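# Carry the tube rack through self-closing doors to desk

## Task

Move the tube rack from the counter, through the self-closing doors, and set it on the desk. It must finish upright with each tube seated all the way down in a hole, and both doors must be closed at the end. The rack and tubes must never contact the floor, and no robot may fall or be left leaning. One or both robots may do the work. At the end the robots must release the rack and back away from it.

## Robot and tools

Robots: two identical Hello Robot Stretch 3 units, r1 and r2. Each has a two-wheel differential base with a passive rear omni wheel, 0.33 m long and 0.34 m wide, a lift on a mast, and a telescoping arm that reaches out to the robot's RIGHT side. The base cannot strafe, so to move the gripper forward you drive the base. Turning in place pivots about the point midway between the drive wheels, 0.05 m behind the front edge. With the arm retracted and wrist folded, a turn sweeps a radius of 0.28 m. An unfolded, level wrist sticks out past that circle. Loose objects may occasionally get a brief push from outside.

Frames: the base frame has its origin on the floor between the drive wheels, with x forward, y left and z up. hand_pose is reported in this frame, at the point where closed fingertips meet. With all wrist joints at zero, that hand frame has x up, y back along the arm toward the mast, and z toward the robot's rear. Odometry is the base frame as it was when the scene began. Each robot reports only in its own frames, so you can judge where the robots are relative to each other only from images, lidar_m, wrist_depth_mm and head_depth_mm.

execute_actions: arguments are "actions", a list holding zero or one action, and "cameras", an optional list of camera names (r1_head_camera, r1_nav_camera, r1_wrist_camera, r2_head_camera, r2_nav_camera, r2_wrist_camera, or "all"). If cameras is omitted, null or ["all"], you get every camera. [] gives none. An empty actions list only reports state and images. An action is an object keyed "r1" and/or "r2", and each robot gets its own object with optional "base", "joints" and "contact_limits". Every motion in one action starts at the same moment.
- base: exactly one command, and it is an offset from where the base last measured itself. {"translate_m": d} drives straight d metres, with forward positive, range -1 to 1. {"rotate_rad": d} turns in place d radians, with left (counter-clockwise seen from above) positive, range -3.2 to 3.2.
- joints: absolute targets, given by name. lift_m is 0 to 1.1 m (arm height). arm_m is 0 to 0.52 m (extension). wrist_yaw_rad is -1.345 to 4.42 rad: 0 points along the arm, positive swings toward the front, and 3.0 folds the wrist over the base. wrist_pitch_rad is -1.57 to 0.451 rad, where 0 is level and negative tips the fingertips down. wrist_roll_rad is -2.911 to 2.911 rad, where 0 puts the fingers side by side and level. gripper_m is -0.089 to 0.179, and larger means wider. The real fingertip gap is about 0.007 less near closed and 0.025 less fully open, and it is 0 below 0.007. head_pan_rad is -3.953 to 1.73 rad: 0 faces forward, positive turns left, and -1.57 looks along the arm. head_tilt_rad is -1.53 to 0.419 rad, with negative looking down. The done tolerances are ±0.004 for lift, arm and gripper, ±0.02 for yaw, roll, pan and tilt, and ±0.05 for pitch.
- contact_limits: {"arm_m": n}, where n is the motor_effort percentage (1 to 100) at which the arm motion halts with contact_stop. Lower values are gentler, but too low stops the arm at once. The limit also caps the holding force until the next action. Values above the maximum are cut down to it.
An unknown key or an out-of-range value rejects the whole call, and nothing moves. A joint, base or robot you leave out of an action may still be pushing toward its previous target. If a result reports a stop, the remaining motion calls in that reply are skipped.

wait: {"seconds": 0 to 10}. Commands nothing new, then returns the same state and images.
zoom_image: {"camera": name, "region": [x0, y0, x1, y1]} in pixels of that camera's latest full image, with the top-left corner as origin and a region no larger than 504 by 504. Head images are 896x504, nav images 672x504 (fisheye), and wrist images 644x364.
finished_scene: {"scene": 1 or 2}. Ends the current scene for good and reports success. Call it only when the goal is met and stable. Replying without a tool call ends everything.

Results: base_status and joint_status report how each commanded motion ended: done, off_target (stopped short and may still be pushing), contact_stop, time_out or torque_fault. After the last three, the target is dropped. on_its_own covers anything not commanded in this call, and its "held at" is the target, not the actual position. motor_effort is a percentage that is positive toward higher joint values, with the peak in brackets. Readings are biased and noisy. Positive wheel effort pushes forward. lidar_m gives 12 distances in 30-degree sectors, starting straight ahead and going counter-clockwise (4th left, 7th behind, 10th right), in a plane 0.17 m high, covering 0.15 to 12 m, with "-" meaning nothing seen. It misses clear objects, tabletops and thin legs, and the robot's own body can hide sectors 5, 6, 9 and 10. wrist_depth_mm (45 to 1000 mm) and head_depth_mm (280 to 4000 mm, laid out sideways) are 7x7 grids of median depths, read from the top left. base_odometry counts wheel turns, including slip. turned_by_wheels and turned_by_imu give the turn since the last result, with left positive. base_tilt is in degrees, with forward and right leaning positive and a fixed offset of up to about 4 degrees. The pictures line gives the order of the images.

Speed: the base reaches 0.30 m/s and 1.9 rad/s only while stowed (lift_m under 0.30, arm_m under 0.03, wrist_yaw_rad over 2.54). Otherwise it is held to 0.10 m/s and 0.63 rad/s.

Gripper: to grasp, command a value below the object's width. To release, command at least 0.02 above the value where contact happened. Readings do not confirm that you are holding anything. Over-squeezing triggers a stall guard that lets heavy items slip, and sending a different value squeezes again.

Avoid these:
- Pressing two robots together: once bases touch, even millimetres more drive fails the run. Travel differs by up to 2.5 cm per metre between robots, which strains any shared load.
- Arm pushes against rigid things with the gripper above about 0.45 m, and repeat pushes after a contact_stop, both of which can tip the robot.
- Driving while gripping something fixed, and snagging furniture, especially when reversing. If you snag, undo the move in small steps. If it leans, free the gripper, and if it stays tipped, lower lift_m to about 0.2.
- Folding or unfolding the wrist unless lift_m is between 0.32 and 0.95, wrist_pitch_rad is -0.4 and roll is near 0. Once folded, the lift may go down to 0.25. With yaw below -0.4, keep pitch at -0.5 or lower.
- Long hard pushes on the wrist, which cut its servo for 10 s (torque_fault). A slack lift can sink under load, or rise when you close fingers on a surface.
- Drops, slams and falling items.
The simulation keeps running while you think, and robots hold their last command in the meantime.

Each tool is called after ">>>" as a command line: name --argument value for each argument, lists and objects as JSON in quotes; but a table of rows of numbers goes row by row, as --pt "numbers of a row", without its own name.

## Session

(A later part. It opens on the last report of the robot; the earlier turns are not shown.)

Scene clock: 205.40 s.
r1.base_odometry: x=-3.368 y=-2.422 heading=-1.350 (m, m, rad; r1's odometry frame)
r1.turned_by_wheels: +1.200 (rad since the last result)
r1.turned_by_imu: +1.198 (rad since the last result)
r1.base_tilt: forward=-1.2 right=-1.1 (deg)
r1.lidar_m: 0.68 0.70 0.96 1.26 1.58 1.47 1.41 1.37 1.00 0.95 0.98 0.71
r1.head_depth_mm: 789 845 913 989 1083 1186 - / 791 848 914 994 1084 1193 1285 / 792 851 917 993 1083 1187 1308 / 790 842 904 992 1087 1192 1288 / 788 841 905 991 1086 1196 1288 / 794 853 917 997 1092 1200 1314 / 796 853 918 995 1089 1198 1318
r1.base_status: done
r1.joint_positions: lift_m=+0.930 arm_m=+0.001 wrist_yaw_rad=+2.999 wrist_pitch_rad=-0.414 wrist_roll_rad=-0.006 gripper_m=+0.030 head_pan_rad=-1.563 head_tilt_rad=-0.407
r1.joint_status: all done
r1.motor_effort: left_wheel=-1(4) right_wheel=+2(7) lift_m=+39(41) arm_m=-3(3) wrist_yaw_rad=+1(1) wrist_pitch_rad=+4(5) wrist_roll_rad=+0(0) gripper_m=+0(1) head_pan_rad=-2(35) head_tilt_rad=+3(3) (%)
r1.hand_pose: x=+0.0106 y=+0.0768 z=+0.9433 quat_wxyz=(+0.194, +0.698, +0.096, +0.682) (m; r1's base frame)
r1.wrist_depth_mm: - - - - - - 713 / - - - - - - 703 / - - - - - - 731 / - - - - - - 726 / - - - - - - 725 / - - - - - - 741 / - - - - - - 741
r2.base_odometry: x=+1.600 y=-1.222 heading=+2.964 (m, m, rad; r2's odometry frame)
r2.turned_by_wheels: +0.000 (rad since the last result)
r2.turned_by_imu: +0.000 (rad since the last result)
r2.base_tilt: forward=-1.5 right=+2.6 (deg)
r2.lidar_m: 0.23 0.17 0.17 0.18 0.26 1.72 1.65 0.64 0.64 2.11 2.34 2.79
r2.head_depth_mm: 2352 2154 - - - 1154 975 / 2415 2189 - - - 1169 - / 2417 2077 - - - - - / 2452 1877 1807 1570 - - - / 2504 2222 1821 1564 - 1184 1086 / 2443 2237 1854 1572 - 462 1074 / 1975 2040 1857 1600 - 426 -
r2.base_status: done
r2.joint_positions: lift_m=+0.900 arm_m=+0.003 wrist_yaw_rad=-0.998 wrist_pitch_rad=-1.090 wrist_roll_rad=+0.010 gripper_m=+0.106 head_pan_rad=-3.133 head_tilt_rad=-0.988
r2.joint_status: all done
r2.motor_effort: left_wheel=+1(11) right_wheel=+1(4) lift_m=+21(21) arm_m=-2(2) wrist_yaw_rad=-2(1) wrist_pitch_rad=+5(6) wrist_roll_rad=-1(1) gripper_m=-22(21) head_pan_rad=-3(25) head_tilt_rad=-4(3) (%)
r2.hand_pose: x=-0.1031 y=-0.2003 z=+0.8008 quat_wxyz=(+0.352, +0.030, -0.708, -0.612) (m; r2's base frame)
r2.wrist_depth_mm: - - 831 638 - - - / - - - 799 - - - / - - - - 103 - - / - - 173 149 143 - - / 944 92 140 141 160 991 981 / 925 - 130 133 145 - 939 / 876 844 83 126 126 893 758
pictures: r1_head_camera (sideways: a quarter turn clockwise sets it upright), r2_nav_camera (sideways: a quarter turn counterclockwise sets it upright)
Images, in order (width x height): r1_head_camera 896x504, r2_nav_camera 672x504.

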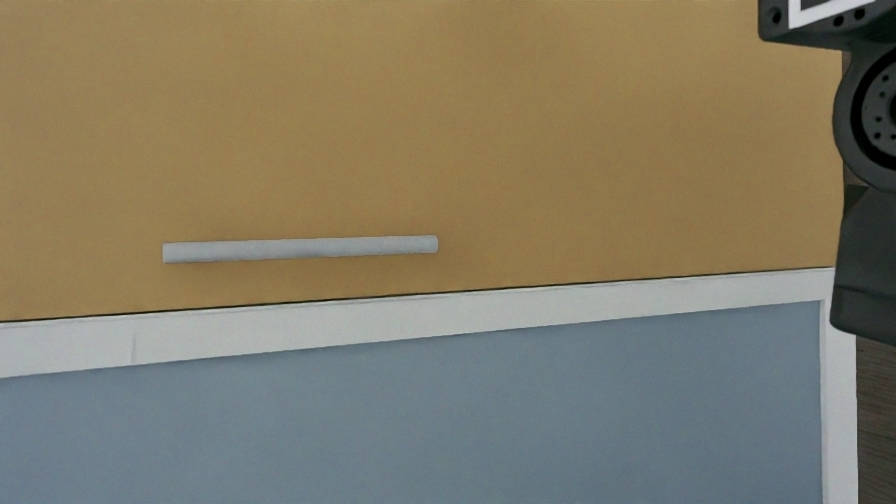

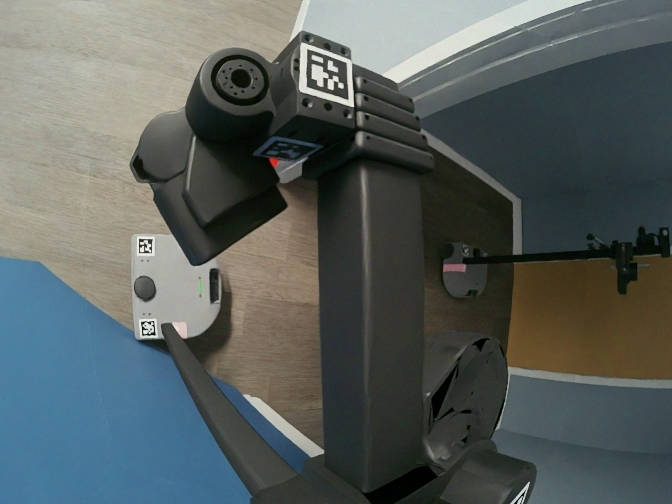

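>>> execute_actions --actions '[{"r1":{"joints":{"wrist_yaw_rad":0,"gripper_m":0.09}},"r2":{"base":{"translate_m":-0.25}}}]' --cameras '["r2_nav_camera"]'

>>> execute_actions --actions '[{"r1":{"joints":{"wrist_pitch_rad":0,"arm_m":0.36}},"r2":{"base":{"translate_m":-0.25}}}]' --cameras '["r2_nav_camera","r1_wrist_camera"]'

Scene clock: 210.70 s.
r1.base_odometry: x=-3.368 y=-2.422 heading=-1.350 (m, m, rad; r1's odometry frame)
r1.turned_by_wheels: +0.000 (rad since the last result)
r1.turned_by_imu: -0.001 (rad since the last result)
r1.base_tilt: forward=-1.3 right=-1.0 (deg)
r1.lidar_m: 0.68 0.71 0.96 1.26 1.54 1.47 1.41 1.38 1.00 0.95 0.98 0.71
r1.head_depth_mm: 788 848 912 988 1080 1187 - / 795 852 915 990 1079 1179 - / 792 850 915 993 1084 1169 - / 793 842 903 993 1086 1180 1309 / 788 841 906 990 1079 1195 1309 / 794 852 919 994 1087 1203 1312 / 796 851 918 998 1089 1198 1316
r1.base_status: not commanded
r1.joint_positions: lift_m=+0.930 arm_m=+0.001 wrist_yaw_rad=+0.002 wrist_pitch_rad=-0.414 wrist_roll_rad=-0.006 gripper_m=+0.090 head_pan_rad=-1.563 head_tilt_rad=-0.407
r1.joint_status: all done
r1.motor_effort: left_wheel=+0(1) right_wheel=+2(2) lift_m=+39(39) arm_m=-3(3) wrist_yaw_rad=-1(2) wrist_pitch_rad=+4(4) wrist_roll_rad=+0(0) gripper_m=+0(81) head_pan_rad=-2(1) head_tilt_rad=+3(4) (%)
r1.hand_pose: x=-0.0211 y=-0.3708 z=+0.9433 quat_wxyz=(+0.694, +0.147, -0.690, -0.144) (m; r1's base frame)
r1.wrist_depth_mm: 647 628 632 634 639 617 627 / 690 691 682 685 691 675 677 / 758 751 739 731 741 735 718 / 802 832 814 813 816 812 781 / 841 915 888 899 882 889 861 / 843 - - - - - - / 879 - - - - - -
r2.base_odometry: x=+1.846 y=-1.266 heading=+2.964 (m, m, rad; r2's odometry frame)
r2.turned_by_wheels: +0.000 (rad since the last result)
r2.turned_by_imu: +0.007 (rad since the last result)
r2.base_tilt: forward=-1.4 right=+2.7 (deg)
r2.lidar_m: 0.15 - 0.15 0.18 0.48 1.81 1.40 1.29 0.49 2.11 0.44 0.17
r2.head_depth_mm: 2167 2156 - - - 1165 1062 / 2198 2208 - - - 1157 - / 2244 2164 - - - - - / 2229 1851 1722 1559 - - - / 2339 2204 1841 1578 - 1184 1091 / 2258 2220 1821 1589 - 464 1077 / 1865 1951 1852 1600 - 430 -
r2.base_status: done
r2.joint_positions: lift_m=+0.900 arm_m=+0.003 wrist_yaw_rad=-0.999 wrist_pitch_rad=-1.090 wrist_roll_rad=+0.010 gripper_m=+0.106 head_pan_rad=-3.133 head_tilt_rad=-0.988
r2.joint_status: not commanded
r2.motor_effort: left_wheel=+8(42) right_wheel=+1(7) lift_m=+20(21) arm_m=-1(1) wrist_yaw_rad=-1(2) wrist_pitch_rad=+5(6) wrist_roll_rad=-1(1) gripper_m=-21(21) head_pan_rad=-3(3) head_tilt_rad=-3(3) (%)
r2.hand_pose: x=-0.1031 y=-0.2002 z=+0.8008 quat_wxyz=(+0.352, +0.030, -0.708, -0.612) (m; r2's base frame)
r2.wrist_depth_mm: - 348 370 - - - - / - 990 438 - - - - / - - 583 - 105 - - / - - 173 149 145 - - / 951 92 140 141 159 976 971 / 924 - 130 133 145 - 955 / 846 841 83 125 126 905 906
pictures: r2_nav_camera (sideways: a quarter turn counterclockwise sets it upright)
Images, in order (width x height): r2_nav_camera 672x504.

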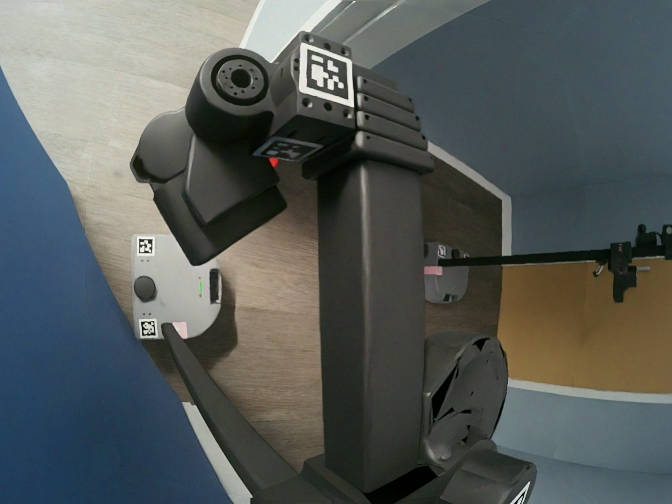

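Scene clock: 216.73 s.
r1.base_odometry: x=-3.368 y=-2.422 heading=-1.350 (m, m, rad; r1's odometry frame)
r1.turned_by_wheels: +0.000 (rad since the last result)
r1.turned_by_imu: -0.002 (rad since the last result)
r1.base_tilt: forward=-1.1 right=-1.1 (deg)
r1.lidar_m: 0.68 0.71 0.96 1.26 1.27 1.47 1.41 1.38 1.00 0.95 0.98 0.71
r1.head_depth_mm: 792 846 913 969 1108 1188 1291 / 791 849 915 - 1097 1189 1297 / 793 849 916 - 1096 1196 1300 / 793 838 903 997 1084 1199 1306 / 790 841 907 993 1082 1195 1309 / 794 852 915 994 1082 1192 1311 / 794 852 920 993 1086 1192 1310
r1.base_status: not commanded
r1.joint_positions: lift_m=+0.930 arm_m=+0.360 wrist_yaw_rad=+0.000 wrist_pitch_rad=-0.023 wrist_roll_rad=-0.006 gripper_m=+0.090 head_pan_rad=-1.563 head_tilt_rad=-0.407
r1.joint_status: all done
r1.motor_effort: left_wheel=+0(1) right_wheel=+2(2) lift_m=+39(39) arm_m=+4(5) wrist_yaw_rad=-1(1) wrist_pitch_rad=+8(8) wrist_roll_rad=+1(0) gripper_m=+0(1) head_pan_rad=-2(2) head_tilt_rad=+3(3) (%)
r1.hand_pose: x=-0.0214 y=-0.7603 z=+1.0385 quat_wxyz=(+0.709, +0.008, -0.705, -0.008) (m; r1's base frame)
r1.wrist_depth_mm: 331 327 329 332 328 328 329 / 336 336 335 339 337 338 337 / 348 344 344 348 346 344 345 / 355 353 355 357 355 355 354 / 367 362 362 364 362 364 364 / 378 372 381 373 375 373 374 / 387 383 385 386 385 383 386
r2.base_odometry: x=+2.092 y=-1.310 heading=+2.964 (m, m, rad; r2's odometry frame)
r2.turned_by_wheels: +0.000 (rad since the last result)
r2.turned_by_imu: -0.066 (rad since the last result)
r2.base_tilt: forward=-1.5 right=+2.7 (deg)
r2.lidar_m: - - 0.15 0.48 1.16 1.73 1.14 1.31 1.03 0.23 0.15 -
r2.head_depth_mm: 1941 2138 - - - 1155 1032 / 1979 2165 - - - 1169 - / 1992 2163 - - - - - / 2014 2184 1578 1570 - - - / 1937 2082 1720 1582 - 1183 1089 / 2072 2225 1816 1592 - 462 1073 / 2003 2079 1862 1610 - 425 -
r2.base_status: done
r2.joint_positions: lift_m=+0.900 arm_m=+0.003 wrist_yaw_rad=-1.000 wrist_pitch_rad=-1.089 wrist_roll_rad=+0.010 gripper_m=+0.106 head_pan_rad=-3.134 head_tilt_rad=-0.988
r2.joint_status: not commanded
r2.motor_effort: left_wheel=+1(33) right_wheel=-1(27) lift_m=+24(26) arm_m=-1(2) wrist_yaw_rad=-1(2) wrist_pitch_rad=+5(10) wrist_roll_rad=-1(1) gripper_m=-21(22) head_pan_rad=-2(6) head_tilt_rad=-4(8) (%)
r2.hand_pose: x=-0.1034 y=-0.2003 z=+0.8008 quat_wxyz=(+0.352, +0.029, -0.708, -0.612) (m; r2's base frame)
r2.wrist_depth_mm: 715 891 - - - - - / 808 - - - - - - / 573 - - - 103 - - / 287 606 172 148 143 - - / 316 91 140 140 159 971 980 / 297 132 130 133 145 - 941 / 243 282 83 126 125 878 879
pictures: r1_wrist_camera, r2_nav_camera (sideways: a quarter turn counterclockwise sets it upright)
Images, in order (width x height): r1_wrist_camera 644x364, r2_nav_camera 672x504.

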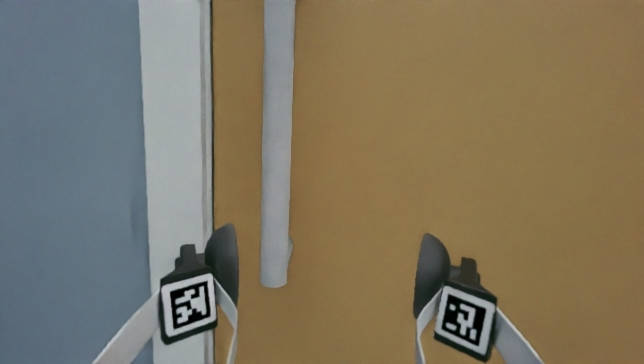

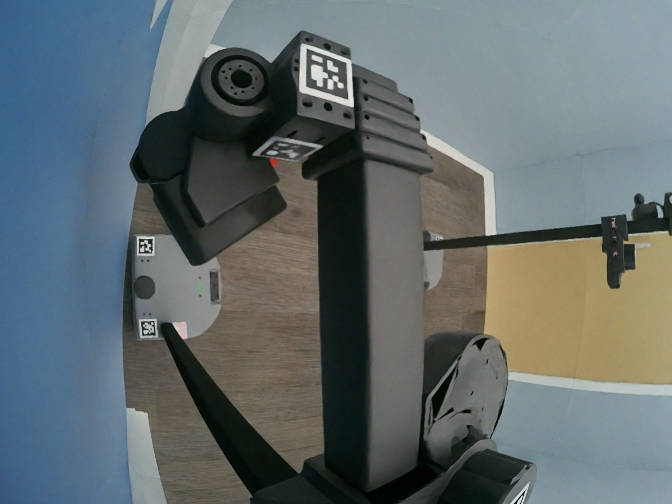

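>>> execute_actions --actions '[{"r1":{"base":{"translate_m":0.043},"joints":{"lift_m":0.97,"arm_m":0.40}},"r2":{"base":{"translate_m":-0.4},"joints":{"head_pan_rad":-1.57}}}]' --cameras '["r2_nav_camera","r1_wrist_camera","r2_wrist_camera"]'

Scene clock: 222.20 s.
r1.base_odometry: x=-3.358 y=-2.464 heading=-1.350 (m, m, rad; r1's odometry frame)
r1.turned_by_wheels: +0.000 (rad since the last result)
r1.turned_by_imu: -0.001 (rad since the last result)
r1.base_tilt: forward=-1.2 right=-1.0 (deg)
r1.lidar_m: 0.64 0.66 0.90 1.26 1.39 1.51 1.45 1.38 1.00 0.95 0.92 0.66
r1.head_depth_mm: 788 846 901 - 1074 1185 1286 / 793 849 898 1017 1081 1193 1296 / 792 839 896 - 1083 1191 1299 / 793 837 907 999 1082 1195 1304 / 784 840 913 991 1082 1191 1305 / 794 851 916 995 1084 1193 1307 / 794 852 917 997 1085 1200 1309
r1.base_status: done
r1.joint_positions: lift_m=+0.970 arm_m=+0.400 wrist_yaw_rad=+0.000 wrist_pitch_rad=-0.023 wrist_roll_rad=-0.006 gripper_m=+0.090 head_pan_rad=-1.563 head_tilt_rad=-0.407
r1.joint_status: all done
r1.motor_effort: left_wheel=+0(2) right_wheel=+2(5) lift_m=+38(40) arm_m=+4(5) wrist_yaw_rad=+0(0) wrist_pitch_rad=+8(8) wrist_roll_rad=+1(0) gripper_m=-1(1) head_pan_rad=-2(2) head_tilt_rad=+3(3) (%)
r1.hand_pose: x=-0.0214 y=-0.8003 z=+1.0785 quat_wxyz=(+0.709, +0.008, -0.705, -0.008) (m; r1's base frame)
r1.wrist_depth_mm: 295 293 283 290 292 292 292 / 301 301 290 298 298 300 299 / 308 310 299 306 306 307 306 / 316 316 307 310 315 315 315 / 323 323 322 320 325 324 323 / 332 332 336 333 333 335 330 / 341 343 342 342 343 344 341
r2.base_odometry: x=+2.486 y=-1.380 heading=+2.965 (m, m, rad; r2's odometry frame)
r2.turned_by_wheels: +0.000 (rad since the last result)
r2.turned_by_imu: +0.000 (rad since the last result)
r2.base_tilt: forward=-1.5 right=+2.7 (deg)
r2.lidar_m: 0.48 0.51 0.67 1.12 1.20 1.80 0.75 0.76 0.98 0.97 0.55 0.49
r2.head_depth_mm: 842 992 1180 - - - 1081 / 852 1001 1219 1443 - - - / 860 1012 1232 1478 - - - / 869 1023 1253 1491 1398 1185 1084 / 877 1040 1271 1502 1368 1205 1088 / 889 1025 1158 1188 1218 1217 1090 / 837 846 867 881 974 1090 1068
r2.base_status: done
r2.joint_positions: lift_m=+0.900 arm_m=+0.003 wrist_yaw_rad=-1.000 wrist_pitch_rad=-1.089 wrist_roll_rad=+0.010 gripper_m=+0.106 head_pan_rad=-1.577 head_tilt_rad=-0.988
r2.joint_status: all done
r2.motor_effort: left_wheel=+1(3) right_wheel=-1(3) lift_m=+24(24) arm_m=-1(2) wrist_yaw_rad=+0(1) wrist_pitch_rad=+5(5) wrist_roll_rad=-1(1) gripper_m=-21(21) head_pan_rad=+2(34) head_tilt_rad=-2(2) (%)
r2.hand_pose: x=-0.1034 y=-0.2003 z=+0.8008 quat_wxyz=(+0.352, +0.029, -0.708, -0.612) (m; r2's base frame)
r2.wrist_depth_mm: 691 835 - - - - - / 756 944 - - 978 987 - / 812 - - - 102 - - / 942 - 172 149 142 - - / 954 91 139 141 159 - 985 / 943 - 130 132 145 - 940 / 742 874 83 127 127 868 891
pictures: r1_wrist_camera, r2_nav_camera (sideways: a quarter turn counterclockwise sets it upright), r2_wrist_camera
Images, in order (width x height): r1_wrist_camera 644x364, r2_nav_camera 672x504, r2_wrist_camera 644x364.

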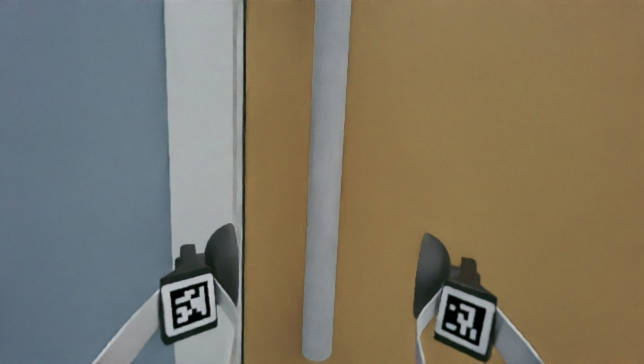

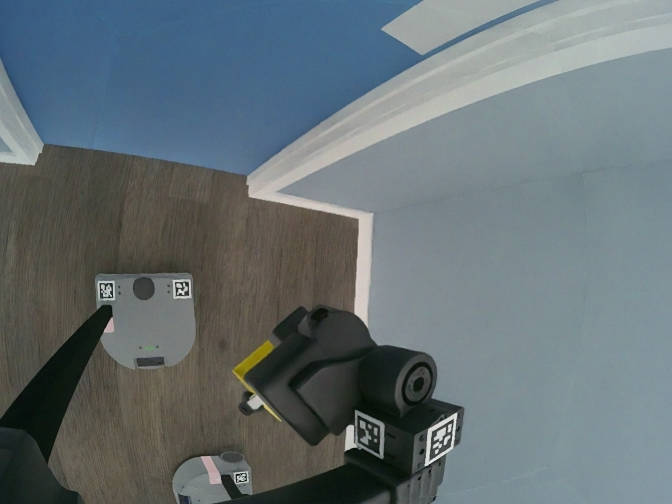

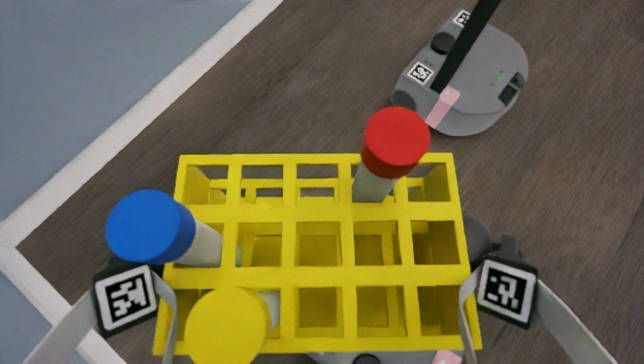

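>>> execute_actions --actions '[{"r1":{"joints":{"arm_m":0.52},"contact_limits":{"arm_m":15}},"r2":{"joints":{"wrist_yaw_rad":0.2}}}]' --cameras '[]'

>>> execute_actions --actions '[{"r1":{"joints":{"gripper_m":-0.02}},"r2":{"joints":{"wrist_yaw_rad":1.3}}}]' --cameras '["r1_wrist_camera"]'

Scene clock: 224.60 s.
r1.base_odometry: x=-3.358 y=-2.464 heading=-1.350 (m, m, rad; r1's odometry frame)
r1.turned_by_wheels: +0.000 (rad since the last result)
r1.turned_by_imu: -0.001 (rad since the last result)
r1.base_tilt: forward=-1.2 right=-1.1 (deg)
r1.lidar_m: 0.64 0.66 0.90 1.26 1.39 1.51 1.46 1.37 1.00 0.95 0.91 0.66
r1.head_depth_mm: 790 846 903 - 1082 1186 1289 / 789 847 894 1002 1081 1189 1298 / 790 841 884 1001 1085 1192 1307 / 791 839 906 993 1083 1192 1304 / 785 841 912 990 1084 1193 1310 / 793 850 917 996 1089 1197 1312 / 795 850 919 995 1087 1197 1309
r1.base_status: not commanded
r1.joint_positions: lift_m=+0.970 arm_m=+0.520 wrist_yaw_rad=+0.000 wrist_pitch_rad=-0.023 wrist_roll_rad=-0.006 gripper_m=+0.090 head_pan_rad=-1.563 head_tilt_rad=-0.407
r1.joint_status: all done
r1.motor_effort: left_wheel=-1(0) right_wheel=+1(2) lift_m=+38(38) arm_m=+4(5) wrist_yaw_rad=+1(0) wrist_pitch_rad=+8(7) wrist_roll_rad=+0(1) gripper_m=+0(0) head_pan_rad=-3(2) head_tilt_rad=+4(3) (%)
r1.contact_limits: arm_m 15 (drawing in: default 28, maximum 45; extending or still: default 38, maximum 63)
r1.hand_pose: x=-0.0214 y=-0.9203 z=+1.0785 quat_wxyz=(+0.709, +0.008, -0.705, -0.008) (m; r1's base frame)
r1.wrist_depth_mm: 171 169 182 115 181 181 181 / 176 174 186 118 186 186 186 / 189 178 192 121 191 190 190 / 195 183 196 124 196 196 195 / 201 187 201 129 201 201 200 / 205 194 207 132 207 206 205 / 211 198 213 135 211 211 211
r2.base_odometry: x=+2.486 y=-1.380 heading=+2.965 (m, m, rad; r2's odometry frame)
r2.turned_by_wheels: +0.000 (rad since the last result)
r2.turned_by_imu: +0.000 (rad since the last result)
r2.base_tilt: forward=-1.6 right=+2.7 (deg)
r2.lidar_m: 0.48 0.52 0.67 1.12 1.21 1.79 0.76 0.76 0.99 0.97 0.56 0.49
r2.head_depth_mm: 843 987 1183 - - 1156 1075 / 851 1003 1225 1447 - 1149 - / 859 1014 1237 1466 - 1157 - / 869 1025 1259 1497 469 1190 1080 / 877 1040 1278 1500 1360 1207 1087 / 888 1026 1154 1189 1210 1218 1095 / 834 854 869 879 974 1089 1069
r2.base_status: not commanded
r2.joint_positions: lift_m=+0.900 arm_m=+0.003 wrist_yaw_rad=+0.198 wrist_pitch_rad=-1.089 wrist_roll_rad=+0.010 gripper_m=+0.106 head_pan_rad=-1.577 head_tilt_rad=-0.988
r2.joint_status: all done
r2.motor_effort: left_wheel=+1(1) right_wheel=-1(1) lift_m=+24(24) arm_m=-1(2) wrist_yaw_rad=+3(2) wrist_pitch_rad=+5(5) wrist_roll_rad=-1(1) gripper_m=-21(21) head_pan_rad=+2(3) head_tilt_rad=-4(3) (%)
r2.hand_pose: x=-0.0024 y=-0.2433 z=+0.8008 quat_wxyz=(+0.635, +0.423, -0.568, -0.307) (m; r2's base frame)
r2.wrist_depth_mm: 381 518 800 - 920 823 758 / 443 536 897 - - - 902 / 493 618 995 - 103 - - / 536 661 173 148 143 - - / 551 91 140 140 159 978 975 / 585 132 131 133 145 - 895 / 575 856 83 126 135 880 777
pictures: none
No camera images: the call's "cameras" was empty. Leave "cameras" out to get every camera's image.

Scene clock: 226.20 s.
r1.base_odometry: x=-3.358 y=-2.464 heading=-1.350 (m, m, rad; r1's odometry frame)
r1.turned_by_wheels: +0.000 (rad since the last result)
r1.turned_by_imu: +0.000 (rad since the last result)
r1.base_tilt: forward=-1.1 right=-1.1 (deg)
r1.lidar_m: 0.64 0.66 0.90 1.26 1.39 1.51 1.46 1.38 0.99 0.95 0.91 0.66
r1.head_depth_mm: 786 845 901 - 1074 1183 1284 / 786 844 891 999 1077 1186 1296 / 791 837 880 994 1075 1187 1295 / 790 837 902 994 1075 1185 1301 / 784 840 911 992 1082 1196 1312 / 794 850 917 992 1084 1196 1313 / 792 851 918 995 1084 1195 1314
r1.base_status: not commanded
r1.joint_positions: lift_m=+0.970 arm_m=+0.520 wrist_yaw_rad=+0.006 wrist_pitch_rad=-0.021 wrist_roll_rad=-0.006 gripper_m=-0.019 head_pan_rad=-1.563 head_tilt_rad=-0.407
r1.joint_status: all done
r1.motor_effort: left_wheel=+2(0) right_wheel=-2(2) lift_m=+38(38) arm_m=+1(4) wrist_yaw_rad=-4(5) wrist_pitch_rad=+7(8) wrist_roll_rad=+0(0) gripper_m=-18(95) head_pan_rad=-3(2) head_tilt_rad=+3(2) (%)
r1.hand_pose: x=-0.0199 y=-0.9206 z=+1.0788 quat_wxyz=(+0.709, +0.010, -0.705, -0.006) (m; r1's base frame)
r1.wrist_depth_mm: 172 170 178 110 177 177 177 / 184 174 183 114 182 182 181 / 189 178 187 116 186 186 185 / 195 182 192 119 191 190 190 / 201 188 197 122 195 196 195 / 207 192 202 124 201 201 200 / 211 198 209 128 209 207 206
r2.base_odometry: x=+2.486 y=-1.380 heading=+2.965 (m, m, rad; r2's odometry frame)
r2.turned_by_wheels: +0.000 (rad since the last result)
r2.turned_by_imu: +0.000 (rad since the last result)
r2.base_tilt: forward=-1.5 right=+2.7 (deg)
r2.lidar_m: 0.48 0.52 0.67 1.12 1.20 1.80 0.75 0.76 0.98 0.97 0.56 0.49
r2.head_depth_mm: 849 991 1182 - - 1181 1082 / 851 999 1220 - - 1161 - / 861 1019 1237 1477 - 1173 - / 869 1022 1255 1505 1404 500 1076 / 878 1042 1277 1498 - 435 1072 / 883 1026 1162 1193 1211 1195 1093 / 838 852 866 881 972 1090 1065
r2.base_status: not commanded
r2.joint_positions: lift_m=+0.900 arm_m=+0.003 wrist_yaw_rad=+1.298 wrist_pitch_rad=-1.089 wrist_roll_rad=+0.010 gripper_m=+0.106 head_pan_rad=-1.577 head_tilt_rad=-0.988
r2.joint_status: all done
r2.motor_effort: left_wheel=+2(0) right_wheel=-1(1) lift_m=+24(24) arm_m=-1(2) wrist_yaw_rad=+2(2) wrist_pitch_rad=+5(5) wrist_roll_rad=-1(1) gripper_m=-21(21) head_pan_rad=+3(2) head_tilt_rad=-2(2) (%)
r2.hand_pose: x=+0.0723 y=-0.1743 z=+0.8008 quat_wxyz=(+0.702, +0.658, -0.263, +0.070) (m; r2's base frame)
r2.wrist_depth_mm: 447 481 505 543 523 506 556 / 543 581 629 676 632 676 743 / 679 734 833 890 103 932 871 / 849 914 172 149 143 - 918 / 959 91 141 141 161 978 920 / 908 133 129 132 144 - 892 / 873 856 83 126 145 898 897
pictures: r1_wrist_camera
Images, in order (width x height): r1_wrist_camera 644x364.

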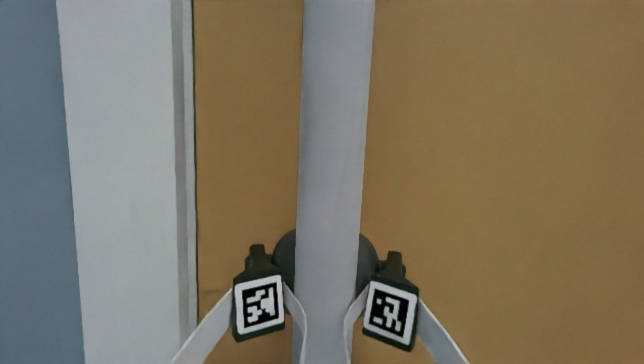

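>>> execute_actions --actions '[{"r1":{"base":{"translate_m":-0.018},"joints":{"arm_m":0.40}},"r2":{"base":{"rotate_rad":1.0},"joints":{"wrist_yaw_rad":2.0,"head_pan_rad":0,"head_tilt_rad":-0.6}}}]' --cameras '[]'

>>> execute_actions --actions '[{"r1":{"base":{"translate_m":-0.037},"joints":{"arm_m":0.28}},"r2":{"base":{"rotate_rad":1.0}}}]' --cameras '[]'

>>> execute_actions --actions '[{"r1":{"base":{"translate_m":-0.05},"joints":{"arm_m":0.175}},"r2":{"base":{"rotate_rad":0.95}}}]' --cameras '["r2_nav_camera","r1_wrist_camera"]'

Scene clock: 229.57 s.
r1.base_odometry: x=-3.362 y=-2.446 heading=-1.350 (m, m, rad; r1's odometry frame)
r1.turned_by_wheels: +0.000 (rad since the last result)
r1.turned_by_imu: -0.001 (rad since the last result)
r1.base_tilt: forward=-1.2 right=-1.0 (deg)
r1.lidar_m: 0.66 0.68 0.92 1.26 1.39 1.49 1.44 1.37 0.90 0.83 0.94 0.68
r1.head_depth_mm: 710 762 816 - 987 1083 1215 / 702 752 798 898 963 1066 1189 / 690 737 780 - 948 1043 1164 / 681 721 779 868 941 1059 1179 / 775 841 902 994 1084 1193 1305 / 794 849 917 995 1082 1198 1313 / 795 849 915 994 1086 1195 1309
r1.base_status: done
r1.joint_positions: lift_m=+0.970 arm_m=+0.400 wrist_yaw_rad=+0.005 wrist_pitch_rad=-0.023 wrist_roll_rad=-0.006 gripper_m=-0.019 head_pan_rad=-1.563 head_tilt_rad=-0.407
r1.joint_status: all done
r1.motor_effort: left_wheel=+1(12) right_wheel=-1(16) lift_m=+38(38) arm_m=-6(7) wrist_yaw_rad=-3(29) wrist_pitch_rad=+8(8) wrist_roll_rad=+0(0) gripper_m=-16(20) head_pan_rad=-3(2) head_tilt_rad=+4(3) (%)
r1.hand_pose: x=-0.0203 y=-0.8011 z=+1.0785 quat_wxyz=(+0.709, +0.010, -0.705, -0.007) (m; r1's base frame)
r1.wrist_depth_mm: 293 289 171 110 183 191 198 / 302 297 175 114 189 196 204 / 311 304 180 116 194 203 210 / 317 315 184 119 199 208 216 / 326 322 190 122 205 214 224 / 334 333 192 125 213 221 231 / 344 341 202 132 219 228 239
r2.base_odometry: x=+2.486 y=-1.380 heading=-2.319 (m, m, rad; r2's odometry frame)
r2.turned_by_wheels: +1.000 (rad since the last result)
r2.turned_by_imu: +1.014 (rad since the last result)
r2.base_tilt: forward=-1.5 right=+2.7 (deg)
r2.lidar_m: 0.67 1.12 1.19 1.70 0.75 0.75 0.99 0.97 0.55 0.49 0.48 0.51
r2.head_depth_mm: 525 577 631 695 764 848 946 / 529 582 645 732 846 983 1130 / 622 686 762 868 995 1149 1184 / 746 842 960 1123 1364 1400 1212 / 931 1034 1155 1308 1470 1455 1211 / 927 1012 1105 1221 1389 1462 1222 / 886 968 1056 1170 1287 1403 1238
r2.base_status: done
r2.joint_positions: lift_m=+0.900 arm_m=+0.003 wrist_yaw_rad=+1.999 wrist_pitch_rad=-1.089 wrist_roll_rad=+0.010 gripper_m=+0.106 head_pan_rad=-0.007 head_tilt_rad=-0.606
r2.joint_status: all done
r2.motor_effort: left_wheel=-2(5) right_wheel=+1(4) lift_m=+24(24) arm_m=-1(2) wrist_yaw_rad=+2(4) wrist_pitch_rad=+5(5) wrist_roll_rad=-1(1) gripper_m=-21(21) head_pan_rad=+2(33) head_tilt_rad=+3(19) (%)
r2.hand_pose: x=+0.0672 y=-0.1077 z=+0.8008 quat_wxyz=(+0.636, +0.708, -0.022, +0.307) (m; r2's base frame)
r2.wrist_depth_mm: - - - - 890 576 398 / - - - - 953 590 397 / - - - - 102 597 396 / - - 172 149 143 609 406 / 964 91 139 141 160 554 412 / - 132 131 133 145 - 406 / 872 882 83 127 145 579 390
pictures: none
No camera images: the call's "cameras" was empty. Leave "cameras" out to get every camera's image.

Scene clock: 232.10 s.
r1.base_odometry: x=-3.370 y=-2.410 heading=-1.350 (m, m, rad; r1's odometry frame)
r1.turned_by_wheels: +0.000 (rad since the last result)
r1.turned_by_imu: -0.001 (rad since the last result)
r1.base_tilt: forward=-1.3 right=-1.0 (deg)
r1.lidar_m: 0.69 0.72 0.98 0.77 0.87 1.45 1.40 1.38 0.81 0.70 1.00 0.72
r1.head_depth_mm: 631 679 732 - 890 986 1105 / 609 657 703 - 860 936 1047 / 593 632 670 - 832 896 998 / 577 617 663 715 782 867 975 / 758 822 904 979 1079 1195 1311 / 794 850 917 995 1087 1198 1308 / 795 853 918 996 1086 1197 1314
r1.base_status: done
r1.joint_positions: lift_m=+0.970 arm_m=+0.280 wrist_yaw_rad=+0.005 wrist_pitch_rad=-0.024 wrist_roll_rad=-0.006 gripper_m=-0.019 head_pan_rad=-1.563 head_tilt_rad=-0.407
r1.joint_status: all done
r1.motor_effort: left_wheel=+1(13) right_wheel=-1(19) lift_m=+38(38) arm_m=-6(9) wrist_yaw_rad=-4(41) wrist_pitch_rad=+8(8) wrist_roll_rad=+0(0) gripper_m=-17(21) head_pan_rad=-2(2) head_tilt_rad=+3(3) (%)
r1.hand_pose: x=-0.0202 y=-0.6810 z=+1.0781 quat_wxyz=(+0.709, +0.011, -0.705, -0.007) (m; r1's base frame)
r1.wrist_depth_mm: 404 402 166 111 194 212 231 / 416 412 171 115 200 218 238 / 428 420 176 118 204 224 248 / 435 431 180 121 212 232 256 / 452 446 185 123 220 241 268 / 460 456 187 126 231 248 279 / 475 467 198 133 234 259 290
r2.base_odometry: x=+2.486 y=-1.380 heading=-1.319 (m, m, rad; r2's odometry frame)
r2.turned_by_wheels: +1.000 (rad since the last result)
r2.turned_by_imu: +1.014 (rad since the last result)
r2.base_tilt: forward=-1.6 right=+2.7 (deg)
r2.lidar_m: 1.17 1.62 0.74 0.74 1.01 0.97 0.56 0.49 0.48 0.50 0.67 1.12
r2.head_depth_mm: 910 991 1094 1217 1371 1410 1189 / 957 1052 1166 1311 1482 1423 1193 / 1012 1113 1244 1404 1606 1427 1196 / 1070 1190 1344 1521 1699 1442 1207 / 1133 1274 1441 1665 1789 1444 1210 / 1217 1374 1561 1834 1835 1457 1216 / 1302 1492 1720 2048 1842 1473 1237
r2.base_status: done
r2.joint_positions: lift_m=+0.900 arm_m=+0.003 wrist_yaw_rad=+1.999 wrist_pitch_rad=-1.089 wrist_roll_rad=+0.010 gripper_m=+0.106 head_pan_rad=-0.007 head_tilt_rad=-0.606
r2.joint_status: not commanded
r2.motor_effort: left_wheel=-2(5) right_wheel=+2(4) lift_m=+24(24) arm_m=-2(1) wrist_yaw_rad=+2(2) wrist_pitch_rad=+5(5) wrist_roll_rad=-1(1) gripper_m=-21(21) head_pan_rad=+3(3) head_tilt_rad=+3(3) (%)
r2.hand_pose: x=+0.0672 y=-0.1077 z=+0.8008 quat_wxyz=(+0.636, +0.708, -0.022, +0.307) (m; r2's base frame)
r2.wrist_depth_mm: - - - - - - 860 / 946 - - - - - 934 / 960 - - - 103 - - / - - 172 148 143 - - / 941 91 140 140 159 - 901 / - 131 130 132 145 - 691 / 887 867 83 127 145 867 615
pictures: none
No camera images: the call's "cameras" was empty. Leave "cameras" out to get every camera's image.

Scene clock: 234.57 s.
r1.base_odometry: x=-3.381 y=-2.361 heading=-1.350 (m, m, rad; r1's odometry frame)
r1.turned_by_wheels: +0.000 (rad since the last result)
r1.turned_by_imu: -0.001 (rad since the last result)
r1.base_tilt: forward=-1.3 right=-1.0 (deg)
r1.lidar_m: 0.74 0.77 1.04 0.85 0.85 1.40 1.35 1.38 0.73 0.58 0.99 0.77
r1.head_depth_mm: 560 604 658 701 - 908 1011 / 533 574 621 - - 840 928 / 509 539 582 - - 784 858 / 486 520 559 599 659 721 798 / 470 508 558 960 1070 1188 1308 / 791 846 915 993 1087 1200 1305 / 793 853 918 997 1085 1193 1314
r1.base_status: done
r1.joint_positions: lift_m=+0.970 arm_m=+0.175 wrist_yaw_rad=+0.008 wrist_pitch_rad=-0.026 wrist_roll_rad=-0.006 gripper_m=-0.019 head_pan_rad=-1.563 head_tilt_rad=-0.407
r1.joint_status: all done
r1.motor_effort: left_wheel=+0(9) right_wheel=+0(16) lift_m=+38(38) arm_m=-6(7) wrist_yaw_rad=-6(41) wrist_pitch_rad=+9(9) wrist_roll_rad=+0(0) gripper_m=-19(21) head_pan_rad=-2(3) head_tilt_rad=+4(4) (%)
r1.hand_pose: x=-0.0195 y=-0.5760 z=+1.0777 quat_wxyz=(+0.709, +0.012, -0.705, -0.007) (m; r1's base frame)
r1.wrist_depth_mm: 500 153 164 113 206 237 276 / 517 157 169 116 212 244 289 / 527 162 173 119 220 254 301 / 537 167 178 122 227 264 317 / 555 171 181 124 236 275 331 / 571 176 182 127 255 286 349 / 585 180 195 134 250 302 369
r2.base_odometry: x=+2.486 y=-1.380 heading=-0.369 (m, m, rad; r2's odometry frame)
r2.turned_by_wheels: +0.950 (rad since the last result)
r2.turned_by_imu: +0.963 (rad since the last result)
r2.base_tilt: forward=-1.5 right=+2.7 (deg)
r2.lidar_m: 1.48 0.72 1.04 0.97 0.63 0.51 0.48 0.49 0.63 1.12 1.14 1.48
r2.head_depth_mm: 1527 1690 1900 2082 1735 1403 1193 / 1490 1650 1848 2071 1754 1421 1201 / 1422 1556 1738 1959 1786 1431 1209 / 1335 1471 1627 1824 1783 1324 1188 / 1264 638 1541 1712 1786 1207 1165 / 1184 594 1414 812 1687 1421 1198 / 570 586 1765 2011 1828 1466 1233
r2.base_status: done
r2.joint_positions: lift_m=+0.900 arm_m=+0.003 wrist_yaw_rad=+1.999 wrist_pitch_rad=-1.089 wrist_roll_rad=+0.010 gripper_m=+0.106 head_pan_rad=-0.007 head_tilt_rad=-0.606
r2.joint_status: not commanded
r2.motor_effort: left_wheel=-2(8) right_wheel=+1(5) lift_m=+25(24) arm_m=-1(2) wrist_yaw_rad=+1(1) wrist_pitch_rad=+5(5) wrist_roll_rad=-1(1) gripper_m=-21(21) head_pan_rad=+2(2) head_tilt_rad=+3(4) (%)
r2.hand_pose: x=+0.0672 y=-0.1077 z=+0.8008 quat_wxyz=(+0.636, +0.708, -0.022, +0.307) (m; r2's base frame)
r2.wrist_depth_mm: - - - - - - - / - - - - - - - / - - - - 103 - - / - - 173 148 143 - - / 945 91 140 141 160 - 958 / - - 130 133 145 - 924 / 879 879 83 126 144 883 936
pictures: r1_wrist_camera, r2_nav_camera (sideways: a quarter turn counterclockwise sets it upright)
Images, in order (width x height): r1_wrist_camera 644x364, r2_nav_camera 672x504.

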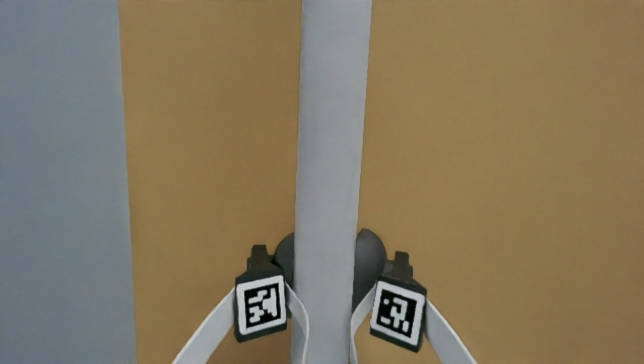

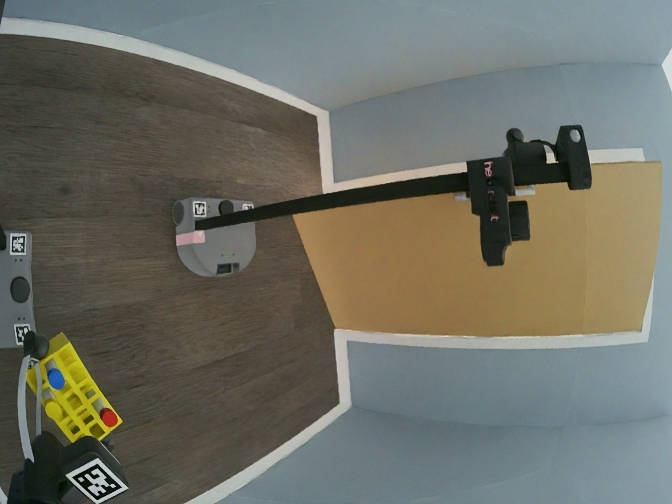

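>>> execute_actions --actions '[{"r1":{"base":{"translate_m":-0.056},"joints":{"arm_m":0.078,"gripper_m":-0.04}}}]' --cameras '[]'

>>> execute_actions --actions '[{"r1":{"base":{"translate_m":-0.06},"joints":{"arm_m":0.01}}}]' --cameras '["r1_wrist_camera"]'

Scene clock: 236.77 s.
r1.base_odometry: x=-3.394 y=-2.307 heading=-1.350 (m, m, rad; r1's odometry frame)
r1.turned_by_wheels: +0.000 (rad since the last result)
r1.turned_by_imu: -0.001 (rad since the last result)
r1.base_tilt: forward=-1.2 right=-1.1 (deg)
r1.lidar_m: 0.80 0.83 1.12 0.84 1.39 1.35 1.29 1.34 0.65 0.47 0.98 0.83
r1.head_depth_mm: 489 530 580 634 - - - / 456 492 533 579 - - - / 426 384 479 512 - - - / 400 421 459 494 531 589 650 / 378 405 437 478 532 1182 1290 / 805 869 925 992 1086 1199 1312 / 787 853 918 996 1087 1199 1315
r1.base_status: done
r1.joint_positions: lift_m=+0.970 arm_m=+0.079 wrist_yaw_rad=-0.008 wrist_pitch_rad=-0.027 wrist_roll_rad=-0.006 gripper_m=-0.033 head_pan_rad=-1.563 head_tilt_rad=-0.407
r1.joint_status: gripper_m off_target (ended at -0.033, target -0.040); the others done
r1.on_its_own: gripper_m is held at -0.034, not at your -0.040, by its stall guard, which is still easing
r1.motor_effort: left_wheel=+0(8) right_wheel=+3(10) lift_m=+38(39) arm_m=-9(10) wrist_yaw_rad=+6(33) wrist_pitch_rad=+9(10) wrist_roll_rad=+0(1) gripper_m=-25(93) head_pan_rad=-2(2) head_tilt_rad=+3(3) (%)
r1.hand_pose: x=-0.0235 y=-0.4791 z=+1.0774 quat_wxyz=(+0.709, +0.007, -0.705, -0.013) (m; r1's base frame)
r1.wrist_depth_mm: 584 141 160 113 223 276 364 / 598 145 164 116 231 287 384 / 611 150 168 119 239 301 405 / 633 153 173 123 247 315 439 / 653 157 177 125 263 332 466 / 669 164 176 127 292 353 503 / 677 168 190 133 271 371 543
r2.base_odometry: x=+2.486 y=-1.380 heading=-0.369 (m, m, rad; r2's odometry frame)
r2.turned_by_wheels: +0.000 (rad since the last result)
r2.turned_by_imu: +0.000 (rad since the last result)
r2.base_tilt: forward=-1.6 right=+2.6 (deg)
r2.lidar_m: 0.72 0.85 1.04 0.97 0.63 0.51 0.48 0.49 0.63 1.12 1.14 1.47
r2.head_depth_mm: 1532 1691 1900 2095 1744 1413 1194 / 1475 1636 1845 2078 1748 1422 1195 / 1371 1518 1697 1904 1779 1421 1196 / 1273 692 1540 1714 1792 1264 1176 / 1165 597 1415 1553 1640 1201 1163 / 1073 593 713 2032 1787 1455 1229 / 648 1601 1795 2024 1833 1474 1232
r2.base_status: not commanded
r2.joint_positions: lift_m=+0.900 arm_m=+0.003 wrist_yaw_rad=+1.999 wrist_pitch_rad=-1.089 wrist_roll_rad=+0.010 gripper_m=+0.106 head_pan_rad=-0.007 head_tilt_rad=-0.606
r2.joint_status: not commanded
r2.motor_effort: left_wheel=-2(2) right_wheel=+1(1) lift_m=+24(24) arm_m=-2(2) wrist_yaw_rad=+1(2) wrist_pitch_rad=+5(5) wrist_roll_rad=-1(1) gripper_m=-21(21) head_pan_rad=+2(3) head_tilt_rad=+3(3) (%)
r2.hand_pose: x=+0.0672 y=-0.1077 z=+0.8008 quat_wxyz=(+0.636, +0.708, -0.022, +0.307) (m; r2's base frame)
r2.wrist_depth_mm: - - - - - - - / - - - - - - - / - - - - 103 - - / - - 173 148 142 - - / 992 91 140 140 160 986 934 / - 132 129 132 145 - 943 / 884 838 83 127 145 881 906
pictures: none
No camera images: the call's "cameras" was empty. Leave "cameras" out to get every camera's image.

Scene clock: 238.43 s.
r1.base_odometry: x=-3.407 y=-2.248 heading=-1.350 (m, m, rad; r1's odometry frame)
r1.turned_by_wheels: +0.000 (rad since the last result)
r1.turned_by_imu: -0.001 (rad since the last result)
r1.base_tilt: forward=-1.3 right=-1.0 (deg)
r1.lidar_m: 0.86 0.89 1.21 0.83 1.38 1.28 1.23 1.28 0.60 0.40 0.99 0.89
r1.head_depth_mm: 448 488 536 593 659 - - / 408 441 479 524 581 - - / 375 319 342 375 - - - / 347 360 397 427 457 497 556 / 322 343 365 392 428 474 541 / 310 337 925 997 1103 1202 1314 / 800 850 908 998 1094 1199 1310
r1.base_status: done
r1.joint_positions: lift_m=+0.970 arm_m=+0.011 wrist_yaw_rad=+0.002 wrist_pitch_rad=-0.027 wrist_roll_rad=-0.006 gripper_m=-0.027 head_pan_rad=-1.563 head_tilt_rad=-0.407
r1.joint_status: all done
r1.on_its_own: gripper_m is held at -0.028, not at your -0.040, by its stall guard, which is still easing
r1.motor_effort: left_wheel=+0(4) right_wheel=+2(5) lift_m=+38(38) arm_m=-9(12) wrist_yaw_rad=-1(10) wrist_pitch_rad=+9(9) wrist_roll_rad=+0(0) gripper_m=-22(25) head_pan_rad=-2(2) head_tilt_rad=+3(3) (%)
r1.hand_pose: x=-0.0209 y=-0.4111 z=+1.0773 quat_wxyz=(+0.709, +0.011, -0.705, -0.009) (m; r1's base frame)
r1.wrist_depth_mm: 639 138 161 114 238 319 468 / 664 141 165 118 248 335 508 / 686 144 169 121 258 353 549 / 696 147 173 124 270 372 603 / 723 151 177 126 286 393 663 / 740 154 176 129 324 419 714 / 759 159 190 138 301 458 735
r2.base_odometry: x=+2.486 y=-1.380 heading=-0.369 (m, m, rad; r2's odometry frame)
r2.turned_by_wheels: +0.000 (rad since the last result)
r2.turned_by_imu: +0.000 (rad since the last result)
r2.base_tilt: forward=-1.4 right=+2.7 (deg)
r2.lidar_m: 0.71 1.51 1.04 0.97 0.63 0.51 0.48 0.49 0.63 1.12 1.14 1.47
r2.head_depth_mm: 1533 1687 1906 2097 1734 1429 1191 / 1477 1633 1842 2056 1749 1428 1197 / 1331 1480 1653 1873 1762 1345 1192 / 1176 608 1470 1636 1728 1227 1168 / 1096 596 1246 1373 1634 1352 1195 / 650 1108 1831 2083 1825 1474 1227 / 1416 1624 1800 2022 1833 1480 1230
r2.base_status: not commanded
r2.joint_positions: lift_m=+0.900 arm_m=+0.003 wrist_yaw_rad=+1.999 wrist_pitch_rad=-1.089 wrist_roll_rad=+0.010 gripper_m=+0.106 head_pan_rad=-0.007 head_tilt_rad=-0.606
r2.joint_status: not commanded
r2.motor_effort: left_wheel=-2(2) right_wheel=+1(1) lift_m=+25(24) arm_m=-2(2) wrist_yaw_rad=+2(2) wrist_pitch_rad=+5(5) wrist_roll_rad=-1(1) gripper_m=-21(21) head_pan_rad=+2(3) head_tilt_rad=+2(2) (%)
r2.hand_pose: x=+0.0672 y=-0.1077 z=+0.8008 quat_wxyz=(+0.636, +0.708, -0.022, +0.307) (m; r2's base frame)
r2.wrist_depth_mm: - - - - - - - / - - - - - - - / - - - - 103 - - / - - 173 149 143 - - / 942 91 140 140 160 960 965 / - 131 130 132 145 - 962 / 855 877 83 127 144 852 899
pictures: r1_wrist_camera
Images, in order (width x height): r1_wrist_camera 644x364.

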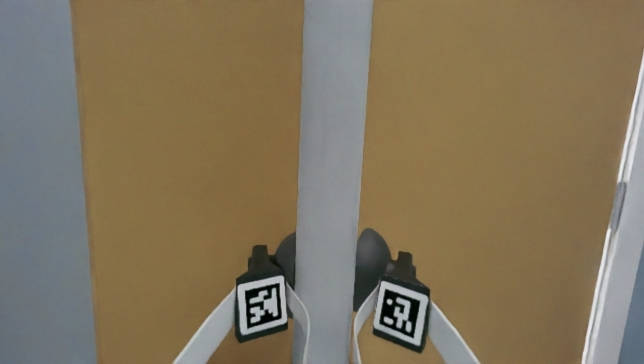

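>>> execute_actions --actions '[{"r1":{"base":{"translate_m":-0.04},"joints":{"arm_m":0.003,"gripper_m":-0.025,"wrist_yaw_rad":0.13}}}]' --cameras '[]'

>>> execute_actions --actions '[{"r1":{"base":{"translate_m":-0.045},"joints":{"wrist_yaw_rad":0.28}}}]' --cameras '[]'

>>> execute_actions --actions '[{"r1":{"base":{"translate_m":-0.074},"joints":{"wrist_yaw_rad":0.495}}}]' --cameras '["r1_wrist_camera"]'

Scene clock: 240.80 s.
r1.base_odometry: x=-3.415 y=-2.209 heading=-1.350 (m, m, rad; r1's odometry frame)
r1.turned_by_wheels: +0.000 (rad since the last result)
r1.turned_by_imu: -0.004 (rad since the last result)
r1.base_tilt: forward=-1.2 right=-1.0 (deg)
r1.lidar_m: 0.90 0.93 1.26 0.82 1.39 1.25 1.20 1.23 0.63 0.40 0.40 0.94
r1.head_depth_mm: 472 514 563 626 700 753 - / 427 462 503 551 615 692 - / 391 420 453 491 535 - - / 361 310 331 363 381 503 570 / 334 347 378 405 435 472 516 / 312 329 350 377 416 1132 1287 / 300 331 894 994 1089 1198 1312
r1.base_status: done
r1.joint_positions: lift_m=+0.970 arm_m=+0.004 wrist_yaw_rad=+0.132 wrist_pitch_rad=-0.027 wrist_roll_rad=-0.006 gripper_m=-0.024 head_pan_rad=-1.563 head_tilt_rad=-0.407
r1.joint_status: all done
r1.motor_effort: left_wheel=+1(12) right_wheel=-1(8) lift_m=+38(38) arm_m=-8(13) wrist_yaw_rad=-1(41) wrist_pitch_rad=+9(10) wrist_roll_rad=+0(0) gripper_m=-21(26) head_pan_rad=-2(2) head_tilt_rad=+4(3) (%)
r1.hand_pose: x=+0.0121 y=-0.4019 z=+1.0773 quat_wxyz=(+0.708, +0.056, -0.703, +0.037) (m; r1's base frame)
r1.wrist_depth_mm: 727 143 162 114 222 272 353 / 754 148 166 117 230 284 373 / 790 152 170 120 238 296 396 / 797 156 175 123 247 311 421 / 821 159 179 126 261 328 450 / 855 164 178 128 286 345 483 / 885 170 192 135 274 364 518
r2.base_odometry: x=+2.486 y=-1.380 heading=-0.369 (m, m, rad; r2's odometry frame)
r2.turned_by_wheels: +0.000 (rad since the last result)
r2.turned_by_imu: +0.000 (rad since the last result)
r2.base_tilt: forward=-1.5 right=+2.7 (deg)
r2.lidar_m: 0.70 1.50 1.03 0.97 0.63 0.51 0.48 0.49 0.63 1.12 1.15 1.48
r2.head_depth_mm: 1538 1695 1888 2091 1736 1418 1192 / 1472 1639 1831 2062 1766 1424 1195 / 1301 639 1631 1861 1750 1306 1187 / 1188 600 1455 1609 1683 1203 1177 / 577 604 1255 1429 1640 1415 1197 / 659 1150 1846 2100 1833 1467 1237 / 1498 1638 1795 2019 1833 1478 1236
r2.base_status: not commanded
r2.joint_positions: lift_m=+0.900 arm_m=+0.003 wrist_yaw_rad=+1.999 wrist_pitch_rad=-1.089 wrist_roll_rad=+0.010 gripper_m=+0.106 head_pan_rad=-0.007 head_tilt_rad=-0.606
r2.joint_status: not commanded
r2.motor_effort: left_wheel=-2(2) right_wheel=+1(2) lift_m=+24(24) arm_m=-1(1) wrist_yaw_rad=+1(2) wrist_pitch_rad=+5(5) wrist_roll_rad=-1(1) gripper_m=-21(21) head_pan_rad=+2(2) head_tilt_rad=+3(3) (%)
r2.hand_pose: x=+0.0672 y=-0.1077 z=+0.8008 quat_wxyz=(+0.636, +0.708, -0.022, +0.307) (m; r2's base frame)
r2.wrist_depth_mm: - - - - - - - / - - - - - - - / - - - - 103 - - / - - 172 149 142 - - / 957 91 139 140 160 980 - / - 132 130 132 145 - 950 / 852 871 83 127 145 873 853
pictures: none
No camera images: the call's "cameras" was empty. Leave "cameras" out to get every camera's image.

Scene clock: 242.60 s.
r1.base_odometry: x=-3.425 y=-2.165 heading=-1.350 (m, m, rad; r1's odometry frame)
r1.turned_by_wheels: +0.000 (rad since the last result)
r1.turned_by_imu: +0.000 (rad since the last result)
r1.base_tilt: forward=-1.2 right=-1.1 (deg)
r1.lidar_m: 0.94 0.97 1.31 0.82 1.38 1.20 1.15 1.19 0.67 0.41 0.40 0.98
r1.head_depth_mm: 502 546 601 667 749 803 - / 453 490 533 585 647 707 - / 412 443 478 519 560 - - / 379 405 434 468 495 - - / 351 305 322 355 431 478 537 / 326 340 366 390 417 448 494 / 305 322 340 366 408 1180 1308
r1.base_status: done
r1.joint_positions: lift_m=+0.970 arm_m=+0.003 wrist_yaw_rad=+0.286 wrist_pitch_rad=-0.027 wrist_roll_rad=-0.006 gripper_m=-0.024 head_pan_rad=-1.563 head_tilt_rad=-0.407
r1.joint_status: all done
r1.motor_effort: left_wheel=+1(5) right_wheel=-1(6) lift_m=+38(38) arm_m=-7(8) wrist_yaw_rad=-4(38) wrist_pitch_rad=+9(9) wrist_roll_rad=+1(1) gripper_m=-18(24) head_pan_rad=-2(2) head_tilt_rad=+4(4) (%)
r1.hand_pose: x=+0.0506 y=-0.3936 z=+1.0773 quat_wxyz=(+0.704, +0.110, -0.696, +0.091) (m; r1's base frame)
r1.wrist_depth_mm: 825 153 164 112 205 235 273 / 850 157 168 115 212 242 287 / 849 161 172 118 220 253 300 / 859 167 176 121 226 263 313 / 861 170 181 124 236 273 330 / 882 175 182 127 252 284 345 / 892 180 194 130 255 297 363
r2.base_odometry: x=+2.486 y=-1.380 heading=-0.369 (m, m, rad; r2's odometry frame)
r2.turned_by_wheels: +0.000 (rad since the last result)
r2.turned_by_imu: +0.000 (rad since the last result)
r2.base_tilt: forward=-1.5 right=+2.6 (deg)
r2.lidar_m: 0.71 1.51 1.04 0.97 0.63 0.51 0.48 0.49 0.63 1.12 1.14 1.48
r2.head_depth_mm: 1533 1700 1899 2105 1736 1408 1196 / 1464 1622 1833 2044 1759 1428 1196 / 1265 603 1624 1846 1755 1263 1177 / 573 598 722 1503 1665 1201 1173 / 655 1062 1295 1437 1632 1458 1215 / 990 1140 1854 2064 1823 1456 1220 / 1517 1628 1808 2020 1844 1471 1235
r2.base_status: not commanded
r2.joint_positions: lift_m=+0.900 arm_m=+0.003 wrist_yaw_rad=+1.999 wrist_pitch_rad=-1.089 wrist_roll_rad=+0.010 gripper_m=+0.106 head_pan_rad=-0.007 head_tilt_rad=-0.606
r2.joint_status: not commanded
r2.motor_effort: left_wheel=-2(1) right_wheel=+2(1) lift_m=+23(24) arm_m=-2(1) wrist_yaw_rad=+2(1) wrist_pitch_rad=+5(5) wrist_roll_rad=-1(1) gripper_m=-21(21) head_pan_rad=+2(3) head_tilt_rad=+2(3) (%)
r2.hand_pose: x=+0.0672 y=-0.1077 z=+0.8008 quat_wxyz=(+0.636, +0.708, -0.022, +0.307) (m; r2's base frame)
r2.wrist_depth_mm: - - - - - - - / - - - - - - - / - - - - 103 - - / - - 172 148 143 - - / 948 91 140 140 159 949 - / - 131 130 132 145 - 946 / 873 858 83 127 145 858 872
pictures: none
No camera images: the call's "cameras" was empty. Leave "cameras" out to get every camera's image.

Scene clock: 244.57 s.
r1.base_odometry: x=-3.441 y=-2.093 heading=-1.350 (m, m, rad; r1's odometry frame)
r1.turned_by_wheels: +0.000 (rad since the last result)
r1.turned_by_imu: -0.020 (rad since the last result)
r1.base_tilt: forward=-1.3 right=-1.0 (deg)
r1.lidar_m: 1.01 1.04 1.33 0.82 1.38 1.13 1.08 1.11 0.75 0.44 0.39 1.06
r1.head_depth_mm: 566 618 682 761 861 919 - / 502 543 592 651 722 789 - / 451 485 523 567 621 692 - / 410 437 468 504 534 - - / 375 398 424 453 481 - 563 / 346 368 384 327 350 404 505 / 321 323 345 373 396 425 455
r1.base_status: done
r1.joint_positions: lift_m=+0.970 arm_m=+0.003 wrist_yaw_rad=+0.522 wrist_pitch_rad=-0.027 wrist_roll_rad=-0.006 gripper_m=-0.024 head_pan_rad=-1.563 head_tilt_rad=-0.407
r1.joint_status: wrist_yaw_rad off_target (ended at +0.522, target +0.495)
r1.on_its_own: wrist_yaw_rad is at rest, and its effort (-20) is outside its rest range (-12 to +12)
r1.motor_effort: left_wheel=+3(20) right_wheel=-7(7) lift_m=+38(38) arm_m=-4(6) wrist_yaw_rad=-20(55) wrist_pitch_rad=+9(9) wrist_roll_rad=+0(0) gripper_m=-21(26) head_pan_rad=-2(2) head_tilt_rad=+4(3) (%)
r1.hand_pose: x=+0.1059 y=-0.3698 z=+1.0773 quat_wxyz=(+0.688, +0.191, -0.678, +0.173) (m; r1's base frame)
r1.wrist_depth_mm: 780 874 169 111 191 204 220 / 776 882 172 114 197 210 226 / 792 900 177 117 203 216 235 / 808 931 182 121 208 224 243 / 830 964 186 123 215 232 252 / 854 - 189 125 226 240 261 / 838 - 200 130 231 248 272
r2.base_odometry: x=+2.486 y=-1.380 heading=-0.369 (m, m, rad; r2's odometry frame)
r2.turned_by_wheels: +0.000 (rad since the last result)
r2.turned_by_imu: +0.000 (rad since the last result)
r2.base_tilt: forward=-1.6 right=+2.6 (deg)
r2.lidar_m: 0.71 1.51 1.03 0.97 0.63 0.51 0.48 0.49 0.63 1.12 1.14 1.47
r2.head_depth_mm: 1515 1685 1885 2087 1731 1415 1192 / 1365 602 1835 2064 1753 1335 1191 / 567 601 714 825 1646 1188 1173 / 663 912 1408 1563 1693 1339 1186 / 995 1108 1253 1408 1638 1456 1214 / 999 - 2903 2094 1828 1461 1228 / 1506 1628 1793 2026 1833 1470 1228
r2.base_status: not commanded
r2.joint_positions: lift_m=+0.900 arm_m=+0.003 wrist_yaw_rad=+1.999 wrist_pitch_rad=-1.089 wrist_roll_rad=+0.010 gripper_m=+0.106 head_pan_rad=-0.007 head_tilt_rad=-0.606
r2.joint_status: not commanded
r2.motor_effort: left_wheel=-3(2) right_wheel=+1(1) lift_m=+24(24) arm_m=-2(2) wrist_yaw_rad=+2(1) wrist_pitch_rad=+5(5) wrist_roll_rad=-1(1) gripper_m=-21(21) head_pan_rad=+3(3) head_tilt_rad=+3(2) (%)
r2.hand_pose: x=+0.0672 y=-0.1077 z=+0.8008 quat_wxyz=(+0.636, +0.708, -0.022, +0.307) (m; r2's base frame)
r2.wrist_depth_mm: - - - - - - - / - - - - 970 - - / - - - - 103 - - / - - 172 149 143 - - / 980 91 140 141 159 998 - / - 131 130 133 145 - 936 / 869 881 83 127 145 877 876
pictures: r1_wrist_camera
Images, in order (width x height): r1_wrist_camera 644x364.

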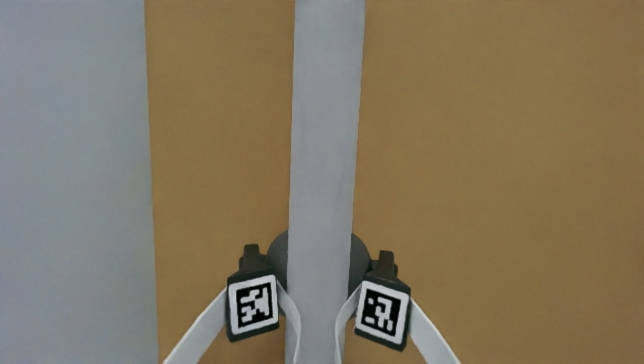

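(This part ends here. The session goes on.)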